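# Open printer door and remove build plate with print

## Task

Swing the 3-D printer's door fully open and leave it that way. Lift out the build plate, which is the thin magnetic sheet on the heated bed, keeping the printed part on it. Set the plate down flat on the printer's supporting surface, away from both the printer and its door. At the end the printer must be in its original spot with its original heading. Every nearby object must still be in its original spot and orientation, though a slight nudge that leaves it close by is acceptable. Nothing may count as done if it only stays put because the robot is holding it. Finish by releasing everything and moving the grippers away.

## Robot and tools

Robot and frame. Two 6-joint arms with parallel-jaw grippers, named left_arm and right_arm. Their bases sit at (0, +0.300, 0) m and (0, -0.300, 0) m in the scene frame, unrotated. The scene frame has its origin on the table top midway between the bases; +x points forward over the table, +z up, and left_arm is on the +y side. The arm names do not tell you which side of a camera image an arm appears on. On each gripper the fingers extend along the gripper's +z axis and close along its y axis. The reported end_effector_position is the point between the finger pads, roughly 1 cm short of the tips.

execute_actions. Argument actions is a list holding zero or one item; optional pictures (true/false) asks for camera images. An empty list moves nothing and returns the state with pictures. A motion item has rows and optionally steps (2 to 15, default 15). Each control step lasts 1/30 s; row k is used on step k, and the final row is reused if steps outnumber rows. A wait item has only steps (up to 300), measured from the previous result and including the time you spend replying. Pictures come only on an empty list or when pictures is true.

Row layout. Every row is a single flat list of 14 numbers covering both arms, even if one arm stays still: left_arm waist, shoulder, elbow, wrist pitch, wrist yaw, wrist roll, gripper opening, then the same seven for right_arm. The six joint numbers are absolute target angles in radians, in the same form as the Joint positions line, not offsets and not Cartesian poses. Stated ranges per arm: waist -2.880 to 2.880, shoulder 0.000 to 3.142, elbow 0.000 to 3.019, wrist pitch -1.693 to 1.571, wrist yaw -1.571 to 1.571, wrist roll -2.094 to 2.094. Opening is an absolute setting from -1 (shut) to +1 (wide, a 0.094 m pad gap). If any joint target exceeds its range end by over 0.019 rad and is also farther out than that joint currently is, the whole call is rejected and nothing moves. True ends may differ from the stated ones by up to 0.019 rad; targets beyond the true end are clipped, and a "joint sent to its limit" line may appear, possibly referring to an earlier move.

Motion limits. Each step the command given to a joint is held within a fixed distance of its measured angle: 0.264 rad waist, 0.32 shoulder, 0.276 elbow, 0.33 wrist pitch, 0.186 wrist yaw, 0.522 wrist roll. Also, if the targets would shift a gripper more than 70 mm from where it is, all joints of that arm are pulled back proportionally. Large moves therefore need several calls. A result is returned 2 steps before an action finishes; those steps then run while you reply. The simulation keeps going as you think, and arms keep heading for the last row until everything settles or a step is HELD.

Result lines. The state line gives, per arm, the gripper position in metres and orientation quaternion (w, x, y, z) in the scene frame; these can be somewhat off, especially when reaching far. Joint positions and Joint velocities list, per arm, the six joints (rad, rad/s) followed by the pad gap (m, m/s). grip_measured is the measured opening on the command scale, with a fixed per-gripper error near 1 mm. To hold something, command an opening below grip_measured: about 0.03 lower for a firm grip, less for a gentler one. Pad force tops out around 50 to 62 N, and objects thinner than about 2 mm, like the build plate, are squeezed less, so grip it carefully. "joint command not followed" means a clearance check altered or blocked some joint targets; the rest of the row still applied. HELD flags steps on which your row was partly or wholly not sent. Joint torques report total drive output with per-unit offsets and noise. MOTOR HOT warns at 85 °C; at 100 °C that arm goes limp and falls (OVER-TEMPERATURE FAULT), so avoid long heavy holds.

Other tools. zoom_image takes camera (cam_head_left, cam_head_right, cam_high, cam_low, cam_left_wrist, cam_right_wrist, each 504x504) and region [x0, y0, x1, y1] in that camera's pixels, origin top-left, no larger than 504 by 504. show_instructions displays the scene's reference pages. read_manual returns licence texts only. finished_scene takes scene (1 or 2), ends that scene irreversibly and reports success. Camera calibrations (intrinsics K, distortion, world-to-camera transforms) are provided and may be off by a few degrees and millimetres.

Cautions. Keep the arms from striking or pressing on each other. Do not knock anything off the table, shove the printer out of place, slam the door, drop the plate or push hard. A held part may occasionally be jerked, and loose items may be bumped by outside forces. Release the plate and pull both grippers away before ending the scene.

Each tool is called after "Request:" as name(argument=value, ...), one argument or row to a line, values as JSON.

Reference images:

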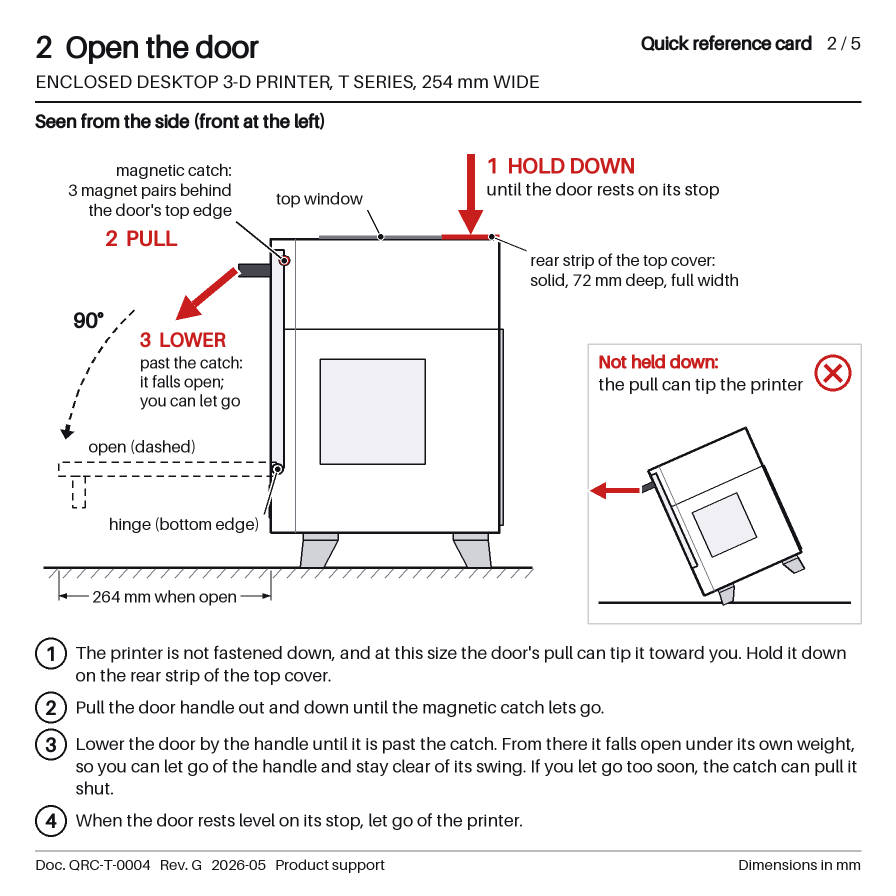

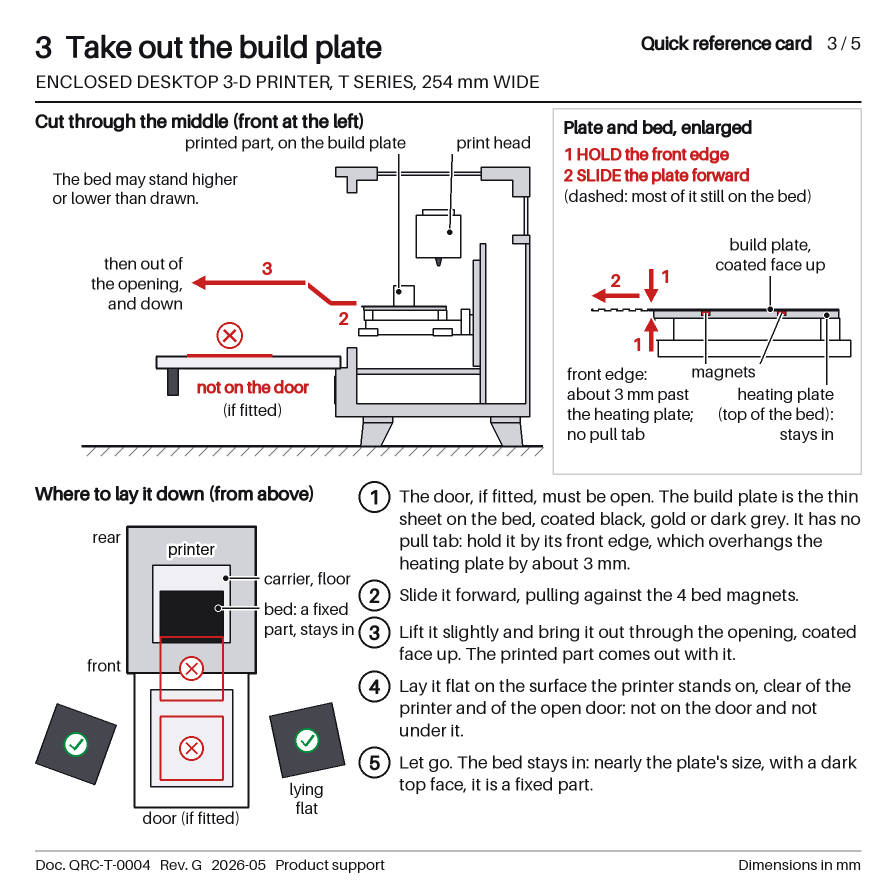

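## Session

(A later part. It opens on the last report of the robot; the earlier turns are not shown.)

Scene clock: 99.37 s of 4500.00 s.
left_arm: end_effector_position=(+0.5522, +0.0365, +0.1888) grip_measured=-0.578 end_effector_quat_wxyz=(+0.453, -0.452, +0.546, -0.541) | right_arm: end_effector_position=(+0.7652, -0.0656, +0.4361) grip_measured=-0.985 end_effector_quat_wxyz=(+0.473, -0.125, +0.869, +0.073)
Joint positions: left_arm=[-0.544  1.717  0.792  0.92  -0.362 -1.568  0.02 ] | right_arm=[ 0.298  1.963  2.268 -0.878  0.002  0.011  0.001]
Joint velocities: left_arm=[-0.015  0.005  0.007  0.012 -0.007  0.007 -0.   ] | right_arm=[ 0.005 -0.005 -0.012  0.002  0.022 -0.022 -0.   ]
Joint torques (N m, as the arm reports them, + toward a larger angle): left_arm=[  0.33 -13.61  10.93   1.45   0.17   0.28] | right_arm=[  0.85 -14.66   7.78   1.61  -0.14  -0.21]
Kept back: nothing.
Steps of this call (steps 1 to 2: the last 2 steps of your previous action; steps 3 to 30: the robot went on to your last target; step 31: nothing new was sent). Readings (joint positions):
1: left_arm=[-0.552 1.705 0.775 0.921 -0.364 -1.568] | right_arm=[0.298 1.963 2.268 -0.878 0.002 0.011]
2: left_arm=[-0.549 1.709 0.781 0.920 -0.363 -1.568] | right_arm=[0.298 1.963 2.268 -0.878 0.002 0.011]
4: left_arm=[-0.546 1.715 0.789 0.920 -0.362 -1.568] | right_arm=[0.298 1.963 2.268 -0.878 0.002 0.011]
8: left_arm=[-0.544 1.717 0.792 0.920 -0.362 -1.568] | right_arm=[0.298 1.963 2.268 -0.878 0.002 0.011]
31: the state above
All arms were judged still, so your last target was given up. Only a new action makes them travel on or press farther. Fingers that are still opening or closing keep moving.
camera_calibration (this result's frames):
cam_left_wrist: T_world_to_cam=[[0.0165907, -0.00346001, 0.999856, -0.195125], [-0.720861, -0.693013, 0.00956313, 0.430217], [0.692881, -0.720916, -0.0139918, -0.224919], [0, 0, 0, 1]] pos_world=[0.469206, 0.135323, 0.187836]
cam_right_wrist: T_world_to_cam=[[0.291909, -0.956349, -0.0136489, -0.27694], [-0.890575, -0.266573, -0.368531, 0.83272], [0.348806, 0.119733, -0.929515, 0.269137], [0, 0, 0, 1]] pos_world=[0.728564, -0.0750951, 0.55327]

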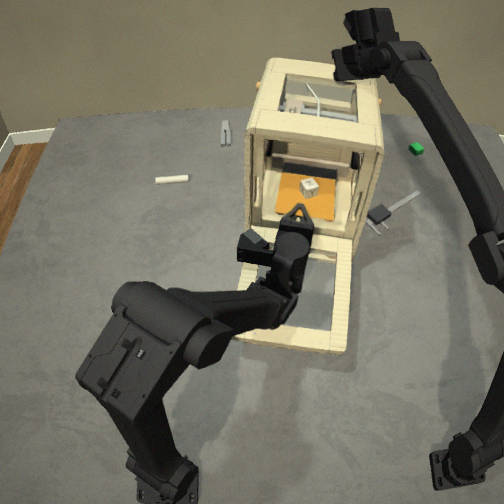

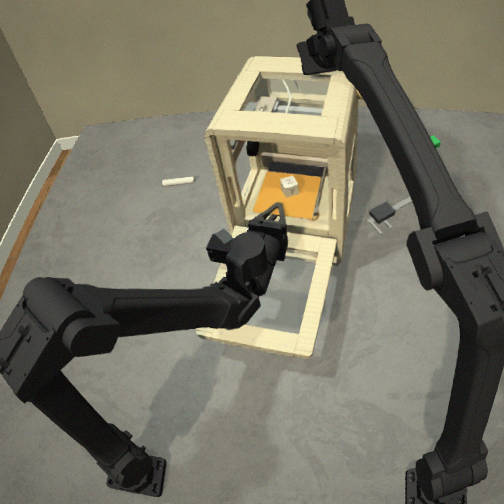

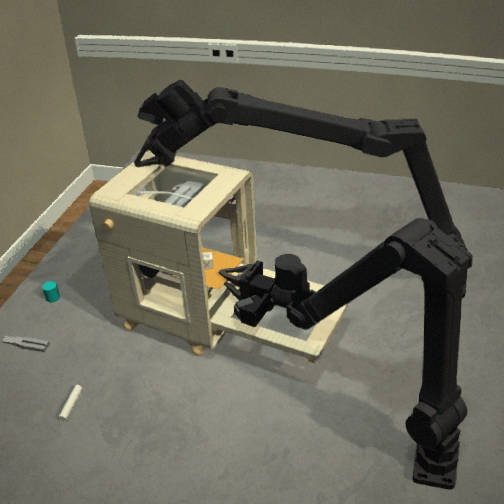

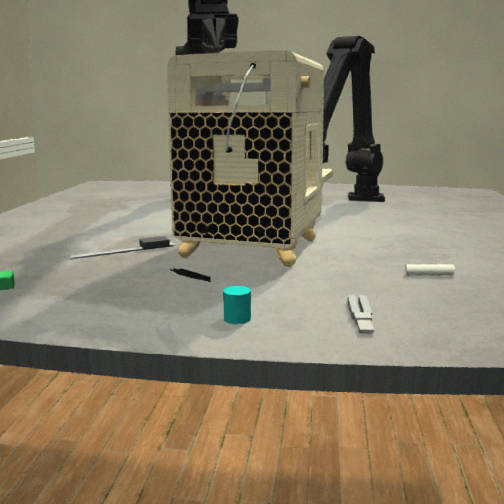

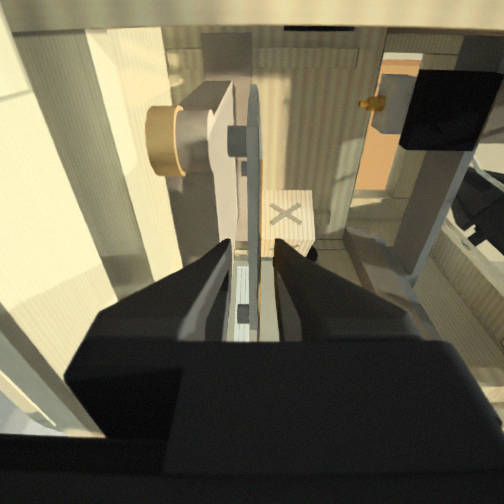

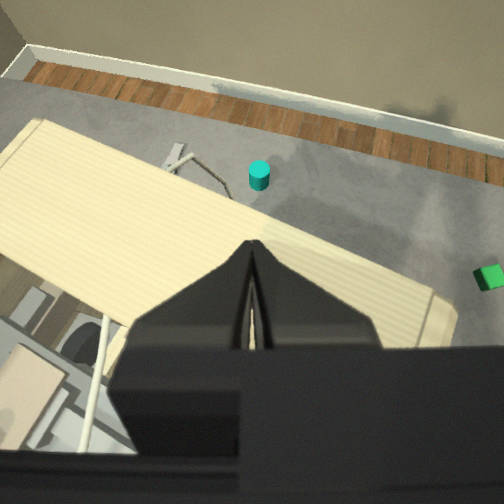

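Request:
execute_actions(
  actions=[
    {"rows": [[-0.535,1.744,0.829,0.935,-0.358,-1.56,-0.65,0.305,2.040,2.245,-0.888,0,0,-1],[-0.535,1.744,0.829,0.948,-0.358,-1.56,-0.70,0.305,2.040,2.245,-0.888,0,0,-1],[-0.535,1.744,0.829,0.955,-0.358,-1.56,-0.74,0.305,2.040,2.245,-0.888,0,0,-1],[-0.535,1.744,0.829,0.955,-0.358,-1.56,-0.77,0.305,2.040,2.245,-0.888,0,0,-1],[-0.535,1.744,0.829,0.955,-0.358,-1.56,-0.80,0.305,2.040,2.245,-0.888,0,0,-1],[-0.535,1.744,0.829,0.955,-0.358,-1.56,-0.83,0.305,2.040,2.245,-0.888,0,0,-1],[-0.535,1.744,0.829,0.955,-0.358,-1.56,-0.86,0.305,2.040,2.245,-0.888,0,0,-1],[-0.535,1.744,0.829,0.955,-0.358,-1.56,-0.89,0.305,2.040,2.245,-0.888,0,0,-1],[-0.535,1.744,0.829,0.955,-0.358,-1.56,-0.92,0.305,2.040,2.245,-0.888,0,0,-1],[-0.535,1.744,0.829,0.955,-0.358,-1.56,-0.95,0.305,2.040,2.245,-0.888,0,0,-1],[-0.535,1.744,0.829,0.955,-0.358,-1.56,-1,0.305,2.040,2.245,-0.888,0,0,-1]], "steps": 15},
  ],
  pictures=true,
)

Scene clock: 100.10 s of 4500.00 s.
left_arm: end_effector_position=(+0.5524, +0.0363, +0.1917) grip_measured=-0.976 end_effector_quat_wxyz=(+0.454, -0.450, +0.541, -0.546) | right_arm: end_effector_position=(+0.7652, -0.0656, +0.4361) grip_measured=-0.985 end_effector_quat_wxyz=(+0.473, -0.125, +0.869, +0.073)
Joint positions: left_arm=[-0.544  1.719  0.792  0.938 -0.361 -1.568  0.001] | right_arm=[ 0.298  1.963  2.268 -0.878  0.002  0.011  0.001]
Joint velocities: left_arm=[-0.005  0.034 -0.002  0.012 -0.022 -0.066 -0.001] | right_arm=[-0.005  0.005  0.012 -0.012  0.022  0.022 -0.001]
Joint torques (N m, as the arm reports them, + toward a larger angle): left_arm=[ -0.11 -14.48  10.9    2.69   0.14   0.25] | right_arm=[  0.82 -14.68   7.77   1.59  -0.15  -0.21]
Steps of this call (steps 1 to 9: nothing new was sent; steps 10 to 22: the first 13 steps of this action). Readings (joint positions):
10: left_arm=[-0.544 1.717 0.792 0.920 -0.362 -1.568] | right_arm=[0.298 1.963 2.268 -0.878 0.002 0.011]
11: left_arm=[-0.544 1.717 0.792 0.922 -0.362 -1.568] | right_arm=[0.298 1.963 2.268 -0.878 0.002 0.011]
13: left_arm=[-0.544 1.717 0.792 0.931 -0.362 -1.568] | right_arm=[0.298 1.963 2.268 -0.878 0.002 0.011]
17: left_arm=[-0.544 1.717 0.792 0.938 -0.362 -1.568] | right_arm=[0.298 1.963 2.268 -0.878 0.002 0.011]
22: the state above
camera_calibration (this result's frames):
cam_left_wrist: T_world_to_cam=[[0.00288267, 0.00482824, 0.999984, -0.190702], [-0.721228, -0.692676, 0.00542355, 0.431159], [0.692691, -0.721233, 0.0014855, -0.227915], [0, 0, 0, 1]] pos_world=[0.469388, 0.135195, 0.188699]
cam_right_wrist: T_world_to_cam=[[0.291909, -0.956349, -0.0136489, -0.27694], [-0.890575, -0.266573, -0.368531, 0.83272], [0.348806, 0.119733, -0.929515, 0.269137], [0, 0, 0, 1]] pos_world=[0.728564, -0.0750951, 0.55327]

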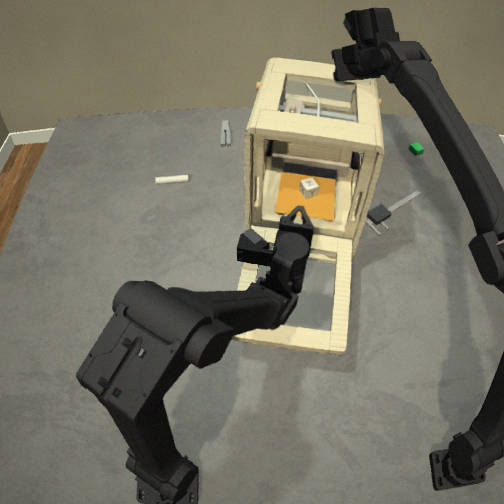

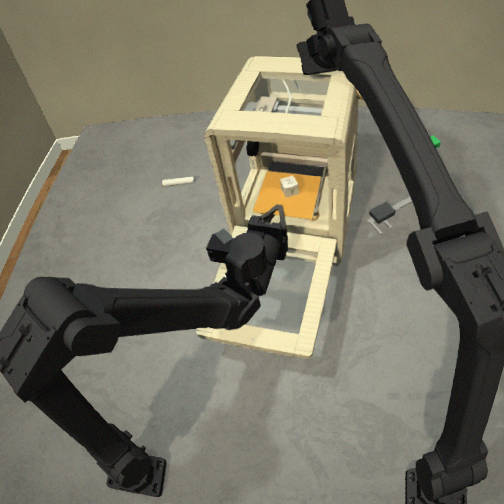

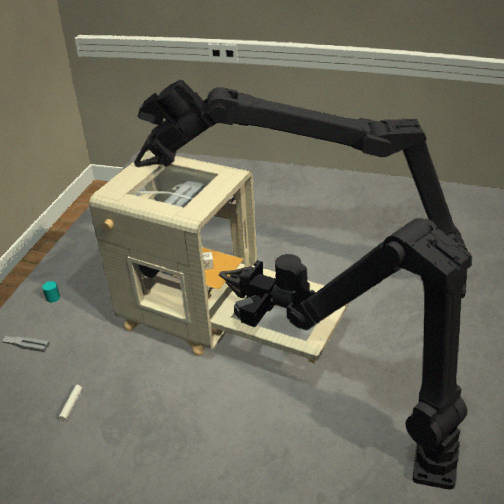

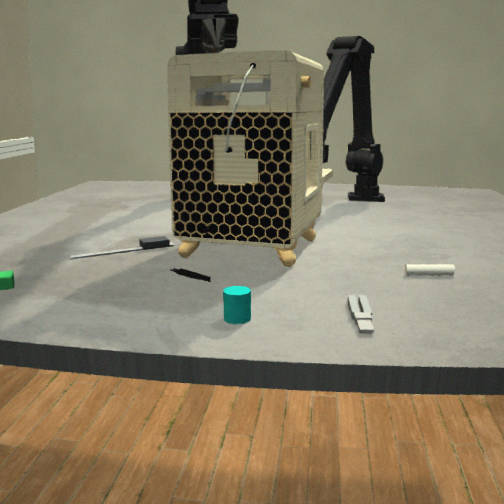

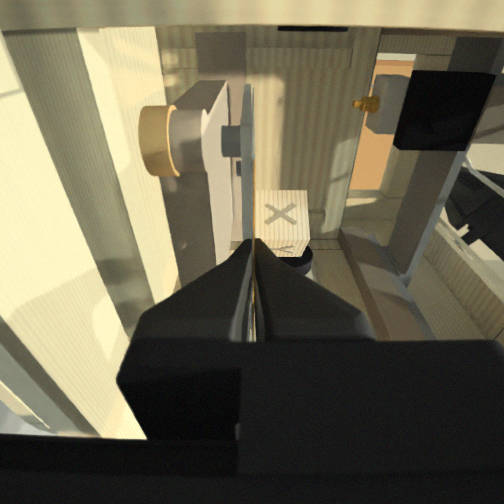

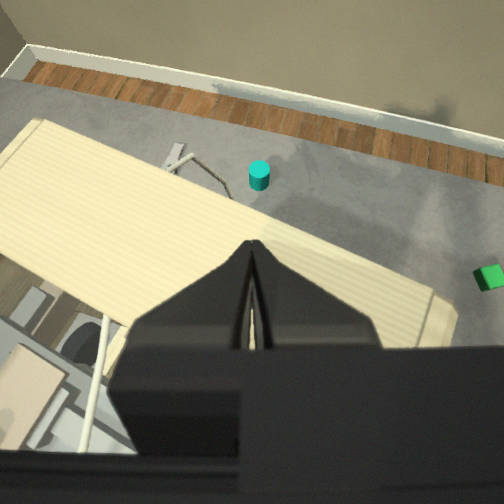

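Request:
execute_actions(
  actions=[
    {"rows": [[-0.545,1.725,0.810,0.955,-0.360,-1.56,-1,0.305,2.040,2.245,-0.888,0,0,-1],[-0.550,1.708,0.795,0.955,-0.362,-1.56,-1,0.305,2.040,2.245,-0.888,0,0,-1],[-0.553,1.700,0.790,0.955,-0.364,-1.56,-1,0.305,2.040,2.245,-0.888,0,0,-1],[-0.555,1.692,0.785,0.955,-0.366,-1.56,-1,0.305,2.040,2.245,-0.888,0,0,-1],[-0.557,1.684,0.779,0.955,-0.369,-1.56,-1,0.305,2.040,2.245,-0.888,0,0,-1],[-0.559,1.676,0.773,0.953,-0.371,-1.56,-1,0.305,2.040,2.245,-0.888,0,0,-1],[-0.562,1.668,0.767,0.951,-0.374,-1.56,-1,0.305,2.040,2.245,-0.888,0,0,-1],[-0.565,1.661,0.760,0.949,-0.376,-1.56,-1,0.305,2.040,2.245,-0.888,0,0,-1],[-0.567,1.654,0.753,0.947,-0.379,-1.56,-1,0.305,2.040,2.245,-0.888,0,0,-1],[-0.570,1.648,0.746,0.945,-0.381,-1.56,-1,0.305,2.040,2.245,-0.888,0,0,-1],[-0.572,1.642,0.739,0.943,-0.384,-1.56,-1,0.305,2.040,2.245,-0.888,0,0,-1],[-0.574,1.636,0.732,0.941,-0.386,-1.56,-1,0.305,2.040,2.245,-0.888,0,0,-1],[-0.576,1.630,0.726,0.940,-0.388,-1.56,-1,0.305,2.040,2.245,-0.888,0,0,-1],[-0.578,1.625,0.720,0.940,-0.390,-1.56,-1,0.305,2.040,2.245,-0.888,0,0,-1],[-0.580,1.622,0.7165,0.940,-0.392,-1.56,-1,0.305,2.040,2.245,-0.888,0,0,-1]], "steps": 15},
  ],
  pictures=true,
)

Scene clock: 101.03 s of 4500.00 s.
left_arm: end_effector_position=(+0.5321, +0.0418, +0.1966) grip_measured=-0.976 end_effector_quat_wxyz=(+0.456, -0.452, +0.540, -0.545) | right_arm: end_effector_position=(+0.7652, -0.0656, +0.4361) grip_measured=-0.985 end_effector_quat_wxyz=(+0.473, -0.125, +0.869, +0.073)
Joint positions: left_arm=[-0.56   1.668  0.738  0.939 -0.383 -1.568  0.001] | right_arm=[ 0.298  1.963  2.268 -0.878  0.002  0.011  0.001]
Joint velocities: left_arm=[-0.093 -0.239 -0.193  0.017 -0.022 -0.066  0.   ] | right_arm=[-0.005 -0.024 -0.012  0.012  0.051  0.081  0.001]
Joint torques (N m, as the arm reports them, + toward a larger angle): left_arm=[ -1.46 -17.14   7.76   2.04  -0.13   0.32] | right_arm=[  0.81 -14.62   7.78   1.61  -0.15  -0.21]
Steps of this call (steps 1 to 2: the last 2 steps of your previous action; steps 3 to 15: the robot went on to your last target; steps 16 to 28: the first 13 steps of this action). Readings (joint positions):
16: left_arm=[-0.544 1.720 0.792 0.939 -0.361 -1.568] | right_arm=[0.298 1.963 2.268 -0.878 0.002 0.011]
17: left_arm=[-0.544 1.720 0.792 0.939 -0.361 -1.568] | right_arm=[0.298 1.963 2.268 -0.878 0.002 0.011]
19: left_arm=[-0.544 1.719 0.792 0.939 -0.362 -1.568] | right_arm=[0.298 1.963 2.268 -0.878 0.002 0.011]
23: left_arm=[-0.547 1.706 0.776 0.939 -0.371 -1.568] | right_arm=[0.298 1.963 2.268 -0.878 0.002 0.011]
28: the state above
camera_calibration (this result's frames):
cam_left_wrist: T_world_to_cam=[[0.00459077, 0.00402724, 0.999981, -0.196466], [-0.717244, -0.696796, 0.00609898, 0.41825], [0.696807, -0.717258, -0.000310313, -0.211935], [0, 0, 0, 1]] pos_world=[0.448567, 0.140214, 0.193846]
cam_right_wrist: T_world_to_cam=[[0.291909, -0.956349, -0.0136489, -0.27694], [-0.890575, -0.266573, -0.368531, 0.83272], [0.348806, 0.119733, -0.929515, 0.269137], [0, 0, 0, 1]] pos_world=[0.728564, -0.0750951, 0.55327]

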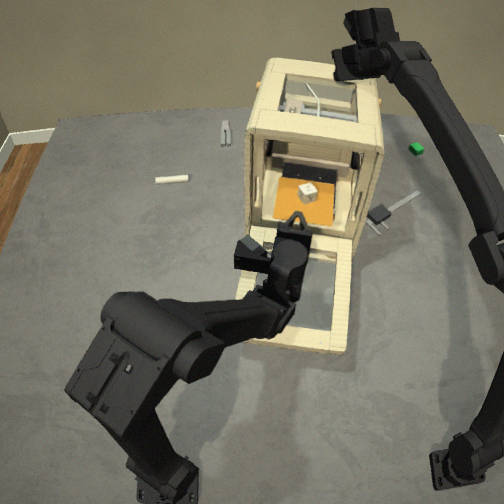

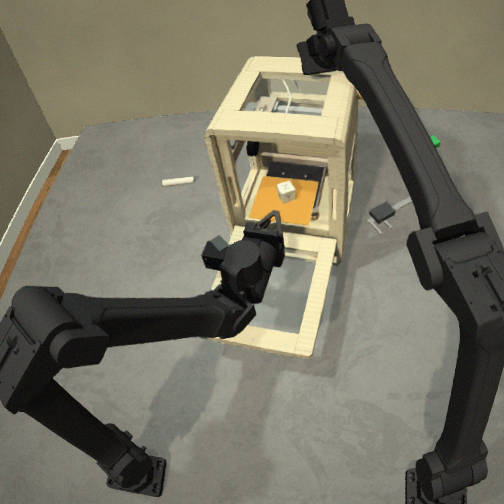

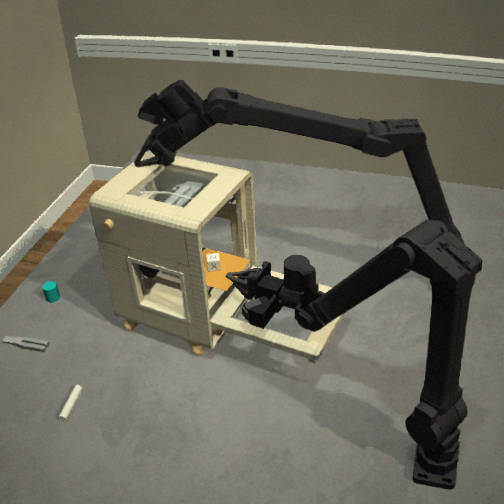

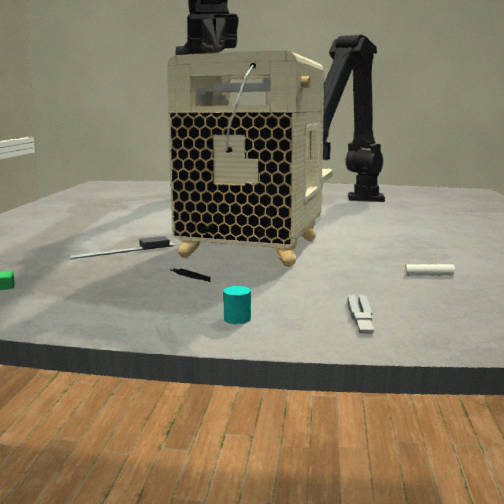

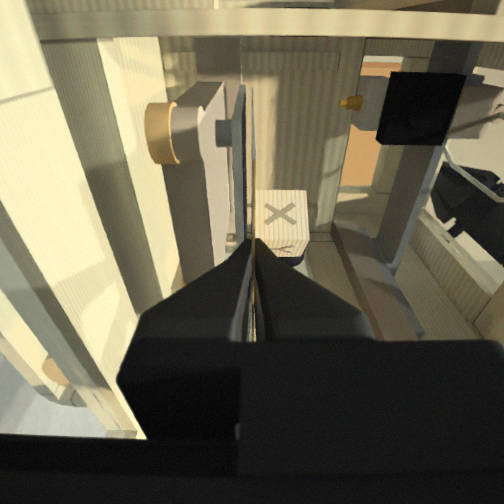

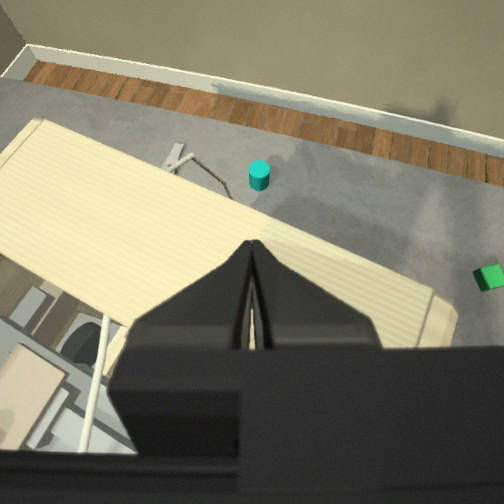

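Request:
execute_actions(
  actions=[
    {"rows": [[-0.588,1.607,0.697,0.946,-0.400,-1.56,-1,0.305,2.040,2.245,-0.888,0,0,-1],[-0.597,1.592,0.678,0.951,-0.408,-1.56,-1,0.305,2.040,2.245,-0.888,0,0,-1],[-0.606,1.577,0.659,0.956,-0.417,-1.56,-1,0.305,2.040,2.245,-0.888,0,0,-1],[-0.615,1.562,0.640,0.961,-0.426,-1.56,-1,0.305,2.040,2.245,-0.888,0,0,-1],[-0.624,1.546,0.620,0.966,-0.435,-1.56,-1,0.305,2.040,2.245,-0.888,0,0,-1],[-0.633,1.531,0.600,0.971,-0.444,-1.56,-1,0.305,2.040,2.245,-0.888,0,0,-1],[-0.642,1.515,0.580,0.976,-0.453,-1.56,-1,0.305,2.040,2.245,-0.888,0,0,-1],[-0.650,1.500,0.561,0.980,-0.462,-1.56,-1,0.305,2.040,2.245,-0.888,0,0,-1],[-0.663,1.480,0.541,0.981,-0.475,-1.56,-1,0.305,2.040,2.245,-0.888,0,0,-1],[-0.676,1.460,0.521,0.981,-0.488,-1.56,-1,0.305,2.040,2.245,-0.888,0,0,-1],[-0.689,1.440,0.500,0.982,-0.501,-1.56,-1,0.305,2.040,2.245,-0.888,0,0,-1],[-0.702,1.420,0.480,0.982,-0.514,-1.56,-1,0.305,2.040,2.245,-0.888,0,0,-1],[-0.716,1.400,0.460,0.982,-0.528,-1.56,-1,0.305,2.040,2.245,-0.888,0,0,-1],[-0.729,1.380,0.440,0.983,-0.541,-1.56,-1,0.305,2.040,2.245,-0.888,0,0,-1],[-0.742,1.360,0.419,0.983,-0.554,-1.56,-1,0.305,2.040,2.245,-0.888,0,0,-1]], "steps": 15},
  ],
  pictures=true,
)

Scene clock: 103.87 s of 4500.00 s.
left_arm: end_effector_position=(+0.4323, +0.0563, +0.1999) grip_measured=-0.976 end_effector_quat_wxyz=(+0.456, -0.455, +0.544, -0.538) | right_arm: end_effector_position=(+0.7652, -0.0656, +0.4361) grip_measured=-0.985 end_effector_quat_wxyz=(+0.473, -0.125, +0.869, +0.073)
Joint positions: left_arm=[-0.683  1.457  0.496  0.955 -0.512 -1.568  0.001] | right_arm=[ 0.298  1.963  2.268 -0.878  0.002  0.011  0.001]
Joint velocities: left_arm=[-0.405 -0.62  -0.549  0.017 -0.388 -0.007 -0.001] | right_arm=[-0.005 -0.005  0.012 -0.012 -0.051  0.007 -0.   ]
Joint torques (N m, as the arm reports them, + toward a larger angle): left_arm=[ -1.27 -11.98   7.18   3.    -0.07   0.27] | right_arm=[  0.83 -14.61   7.78   1.61  -0.15  -0.21]
Steps of this call (steps 1 to 2: the last 2 steps of your previous action; steps 3 to 30: the robot went on to your last target; steps 31 to 72: nothing new was sent; steps 73 to 85: the first 13 steps of this action). Readings (joint positions):
73: left_arm=[-0.572 1.640 0.715 0.939 -0.391 -1.568] | right_arm=[0.298 1.963 2.268 -0.878 0.002 0.011]
74: left_arm=[-0.573 1.637 0.710 0.939 -0.398 -1.568] | right_arm=[0.298 1.963 2.268 -0.878 0.002 0.011]
76: left_arm=[-0.582 1.621 0.682 0.939 -0.414 -1.568] | right_arm=[0.298 1.963 2.268 -0.878 0.002 0.011]
80: left_arm=[-0.620 1.557 0.597 0.949 -0.451 -1.568] | right_arm=[0.298 1.963 2.268 -0.878 0.002 0.011]
85: the state above
camera_calibration (this result's frames):
cam_left_wrist: T_world_to_cam=[[0.01647, -0.00416914, 0.999856, -0.204087], [-0.713154, -0.700952, 0.00882455, 0.354592], [0.700814, -0.713196, -0.0145179, -0.131121], [0, 0, 0, 1]] pos_world=[0.348131, 0.154186, 0.199025]
cam_right_wrist: T_world_to_cam=[[0.291909, -0.956349, -0.0136489, -0.27694], [-0.890575, -0.266573, -0.368531, 0.83272], [0.348806, 0.119733, -0.929515, 0.269137], [0, 0, 0, 1]] pos_world=[0.728564, -0.0750951, 0.55327]

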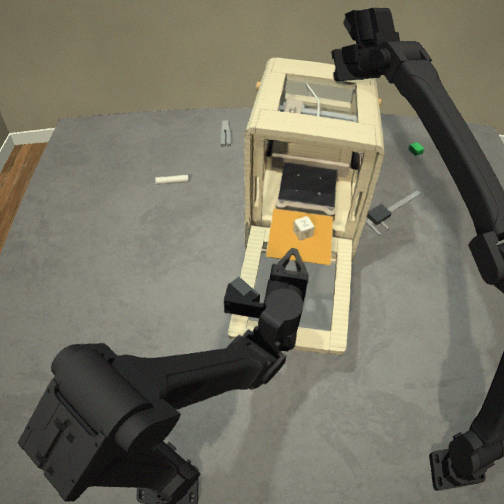

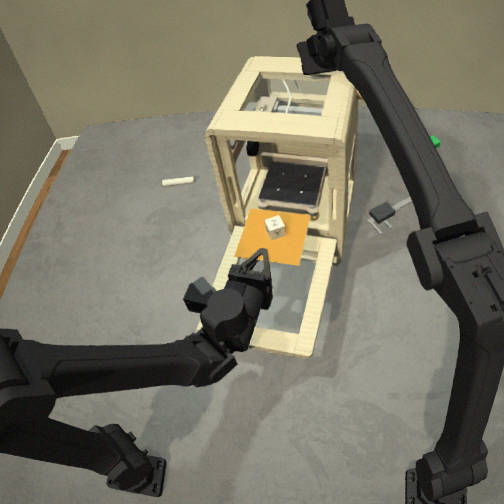

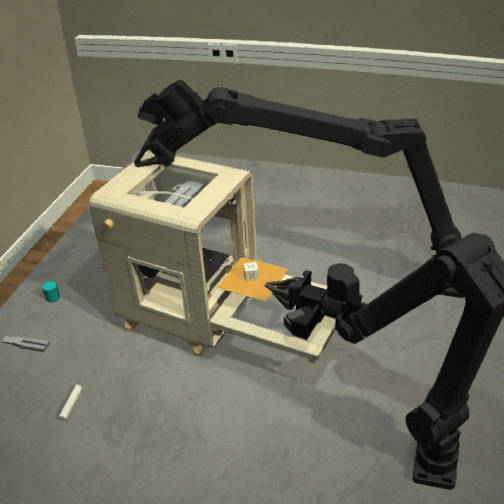

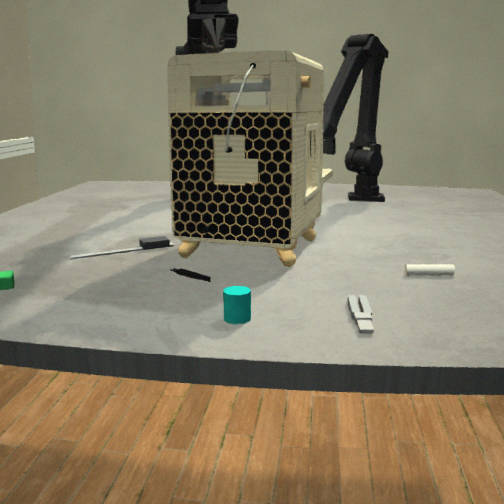

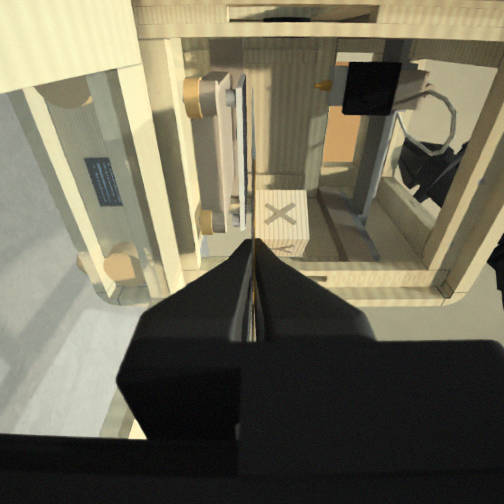

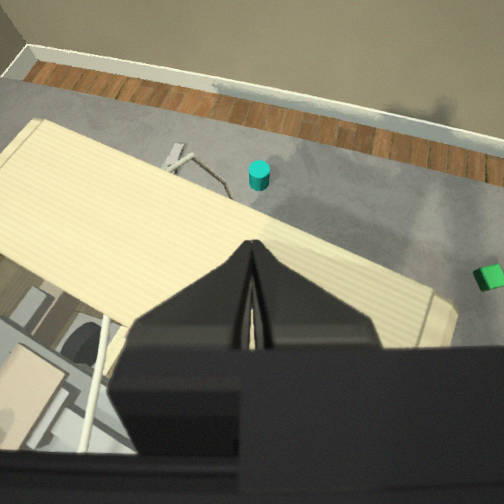

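Request:
execute_actions(
  actions=[
    {"rows": [[-0.742,1.335,0.402,0.972,-0.554,-1.56,-1,0.30,1.96,2.24,-0.885,0,0,-1],[-0.742,1.308,0.385,0.960,-0.554,-1.56,-1,0.30,1.93,2.22,-0.884,0,0,-1],[-0.742,1.281,0.368,0.948,-0.554,-1.56,-1,0.30,1.90,2.195,-0.883,0,0,-1],[-0.740,1.254,0.351,0.936,-0.552,-1.56,-1,0.30,1.87,2.17,-0.882,0,0,-1],[-0.730,1.227,0.334,0.924,-0.545,-1.56,-1,0.30,1.84,2.145,-0.881,0,0,-1],[-0.712,1.200,0.318,0.912,-0.533,-1.56,-1,0.30,1.81,2.12,-0.88,0,0,-1],[-0.688,1.175,0.303,0.900,-0.517,-1.56,-1,0.30,1.78,2.095,-0.879,0,0,-1],[-0.658,1.152,0.292,0.888,-0.497,-1.56,-1,0.295,1.75,2.07,-0.878,0,0,-1],[-0.624,1.137,0.285,0.876,-0.475,-1.56,-1,0.295,1.72,2.045,-0.877,0,0,-1],[-0.588,1.130,0.281,0.868,-0.451,-1.56,-1,0.295,1.69,2.02,-0.876,0,0,-1],[-0.550,1.129,0.281,0.863,-0.426,-1.56,-1,0.29,1.66,1.995,-0.875,0,0,-1],[-0.512,1.129,0.281,0.863,-0.401,-1.56,-1,0.29,1.63,1.97,-0.874,0,0,-1],[-0.474,1.129,0.281,0.863,-0.376,-1.56,-1,0.29,1.60,1.945,-0.873,0,0,-1],[-0.436,1.129,0.281,0.863,-0.351,-1.56,-1,0.29,1.57,1.92,-0.872,0,0,-1],[-0.398,1.129,0.281,0.863,-0.326,-1.56,-1,0.29,1.54,1.90,-0.87,0,0,-1]], "steps": 15},
  ],
  pictures=true,
)

Scene clock: 104.63 s of 4500.00 s.
left_arm: end_effector_position=(+0.3796, +0.1428, +0.2206) grip_measured=-0.976 end_effector_quat_wxyz=(+0.463, -0.457, +0.529, -0.545) | right_arm: end_effector_position=(+0.6752, -0.0935, +0.4715) grip_measured=-0.985 end_effector_quat_wxyz=(+0.468, -0.125, +0.872, +0.072)
Joint positions: left_arm=[-0.556  1.127  0.279  0.873 -0.402 -1.568  0.001] | right_arm=[ 0.298  1.691  1.981 -0.874  0.002  0.011  0.001]
Joint velocities: left_arm=[ 1.245 -0.103 -0.012 -0.071  0.681 -0.007 -0.001] | right_arm=[ 0.005 -0.972 -0.676  0.002 -0.007 -0.007 -0.   ]
Joint torques (N m, as the arm reports them, + toward a larger angle): left_arm=[-0.24 -4.69  8.54  1.72  0.06  0.28] | right_arm=[  0.22 -18.1    9.91   1.98  -0.15  -0.21]
Steps of this call (steps 1 to 2: the last 2 steps of your previous action; steps 3 to 10: the robot went on to your last target; steps 11 to 23: the first 13 steps of this action). Readings (joint positions):
11: left_arm=[-0.739 1.364 0.412 0.959 -0.551 -1.568] | right_arm=[0.298 1.960 2.267 -0.877 0.002 0.011]
12: left_arm=[-0.739 1.360 0.408 0.959 -0.551 -1.568] | right_arm=[0.298 1.955 2.260 -0.876 0.002 0.011]
14: left_arm=[-0.739 1.336 0.389 0.952 -0.551 -1.568] | right_arm=[0.298 1.928 2.224 -0.873 0.002 0.011]
18: left_arm=[-0.720 1.225 0.316 0.912 -0.513 -1.568] | right_arm=[0.298 1.835 2.109 -0.874 0.002 0.011]
23: the state above
camera_calibration (this result's frames):
cam_left_wrist: T_world_to_cam=[[-0.00870015, 0.012528, 0.999884, -0.216372], [-0.701169, -0.712989, 0.00283237, 0.376004], [0.712942, -0.701063, 0.0149873, -0.0451143], [0, 0, 0, 1]] pos_world=[0.293924, 0.23917, 0.215958]
cam_right_wrist: T_world_to_cam=[[0.291385, -0.956509, -0.013623, -0.276592], [-0.894911, -0.267533, -0.357157, 0.75563], [0.337979, 0.116261, -0.933945, 0.34584], [0, 0, 0, 1]] pos_world=[0.639929, -0.102615, 0.589106]

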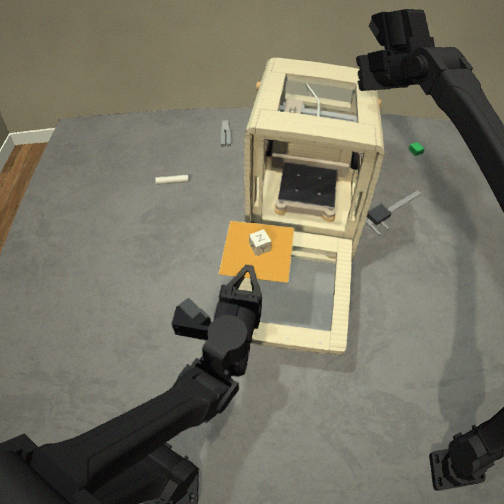

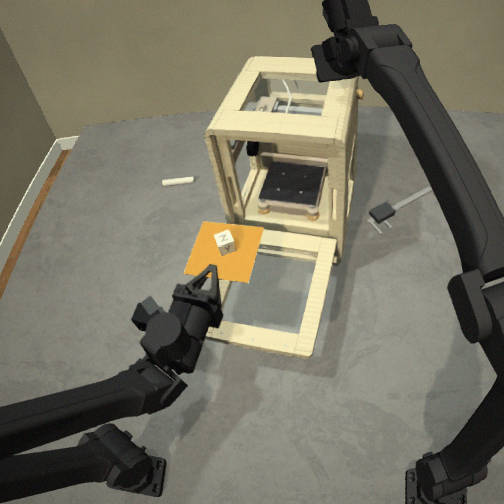

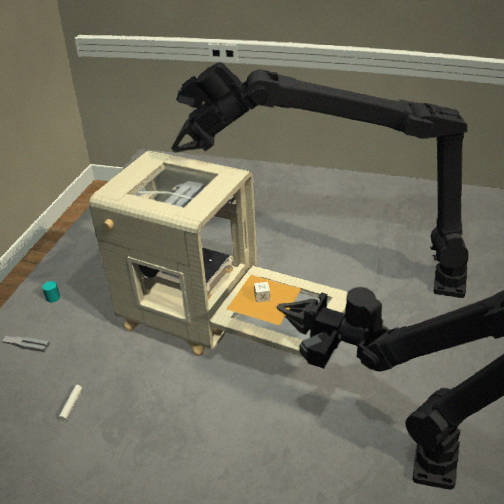

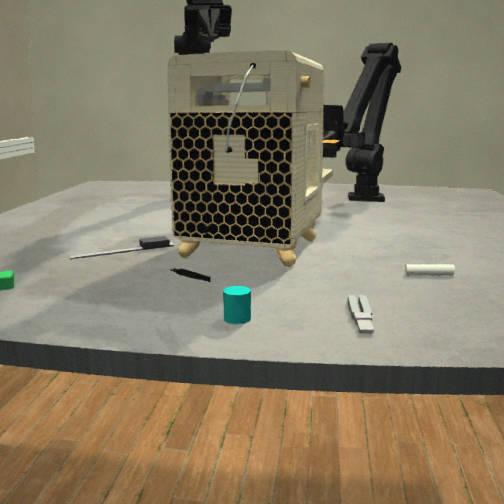

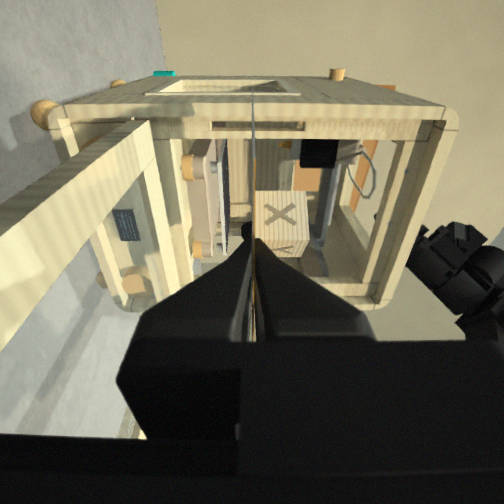

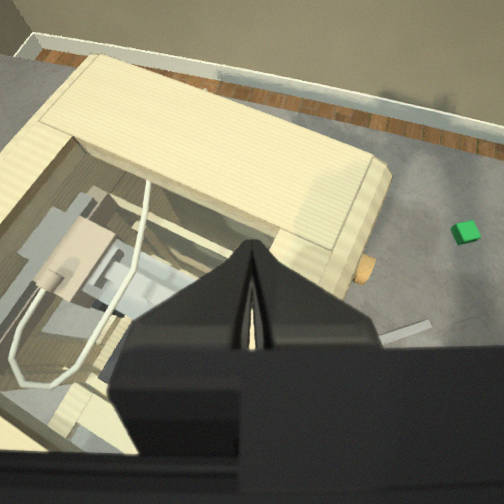

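Request:
execute_actions(
  actions=[],
)

Scene clock: 105.53 s of 4500.00 s.
left_arm: end_effector_position=(+0.4001, +0.1952, +0.2192) grip_measured=-0.976 end_effector_quat_wxyz=(+0.488, -0.481, +0.510, -0.520) | right_arm: end_effector_position=(+0.6203, -0.1104, +0.5244) grip_measured=-0.985 end_effector_quat_wxyz=(+0.498, -0.123, +0.855, +0.077)
Joint positions: left_arm=[-0.39   1.127  0.279  0.866 -0.33  -1.568  0.001] | right_arm=[ 0.298  1.537  1.896 -0.874  0.002  0.011  0.001]
Joint velocities: left_arm=[-0.024 -0.015 -0.002  0.007 -0.037  0.022 -0.   ] | right_arm=[-0.005 -0.005  0.002  0.007  0.007 -0.11  -0.   ]
Joint torques (N m, as the arm reports them, + toward a larger angle): left_arm=[-1.29 -5.25  8.47  1.82  0.18  0.28] | right_arm=[ -0.1  -13.61   9.54   2.13  -0.15  -0.21]
Kept back: nothing.
Steps of this call (steps 1 to 2: the last 2 steps of your previous action; steps 3 to 27: the robot went on to your last target). Readings (joint positions):
1: left_arm=[-0.514 1.127 0.279 0.872 -0.377 -1.568] | right_arm=[0.298 1.659 1.957 -0.874 0.002 0.011]
2: left_arm=[-0.473 1.127 0.279 0.871 -0.352 -1.568] | right_arm=[0.298 1.625 1.934 -0.874 0.002 0.011]
4: left_arm=[-0.411 1.127 0.279 0.866 -0.338 -1.568] | right_arm=[0.298 1.565 1.907 -0.874 0.002 0.011]
8: left_arm=[-0.390 1.127 0.279 0.866 -0.330 -1.568] | right_arm=[0.298 1.497 1.905 -0.874 0.002 0.011]
27: the state above
camera_calibration (this result's frames):
cam_left_wrist: T_world_to_cam=[[-0.00421354, 0.0074427, 0.999963, -0.216271], [-0.631244, -0.775578, 0.00311273, 0.411946], [0.775573, -0.631208, 0.00796609, -0.0600116], [0, 0, 0, 1]] pos_world=[0.30567, 0.283226, 0.215459]
cam_right_wrist: T_world_to_cam=[[0.292298, -0.956228, -0.0137438, -0.27647], [-0.86892, -0.259553, -0.421438, 0.739333], [0.399423, 0.135128, -0.906753, 0.365503], [0, 0, 0, 1]] pos_world=[0.577243, -0.121862, 0.639204]

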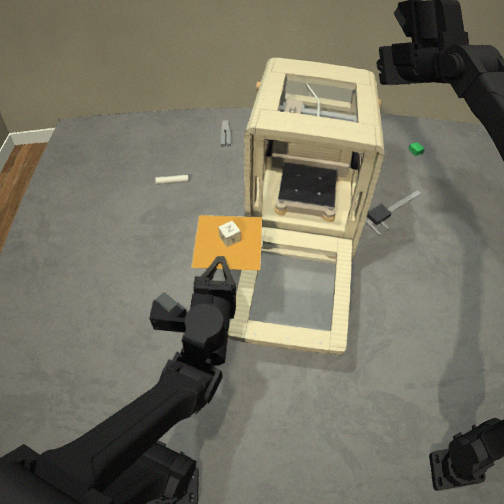

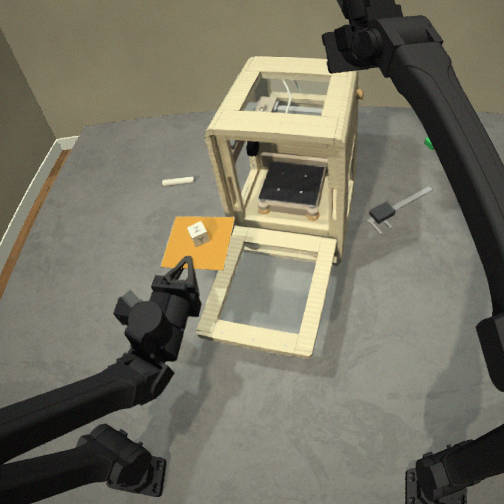

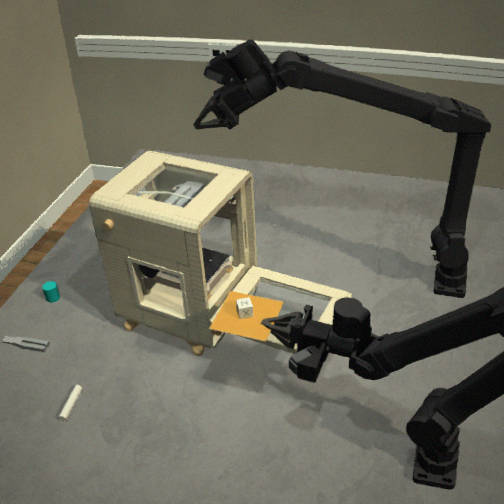

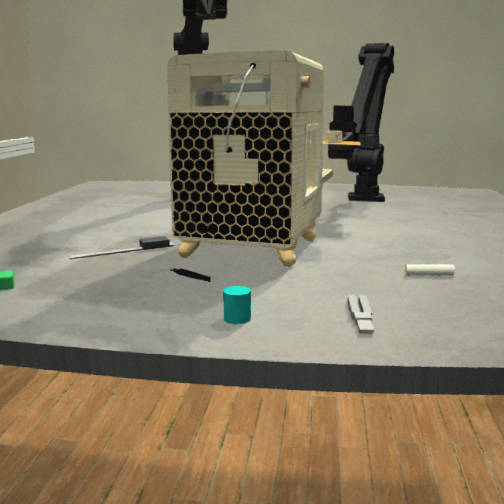

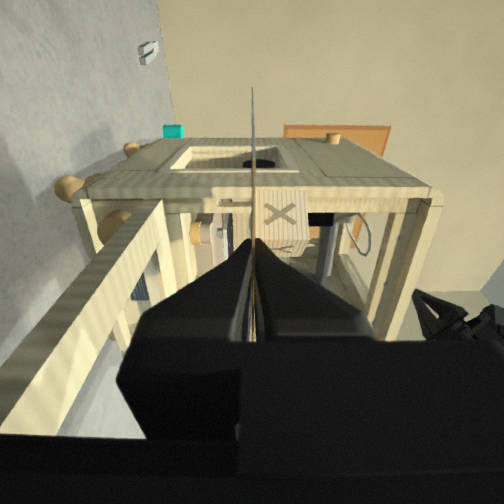

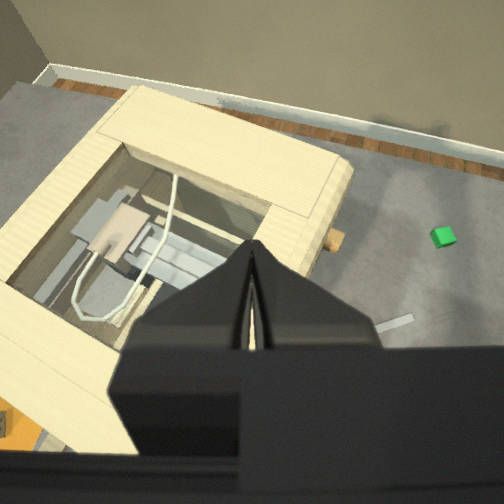

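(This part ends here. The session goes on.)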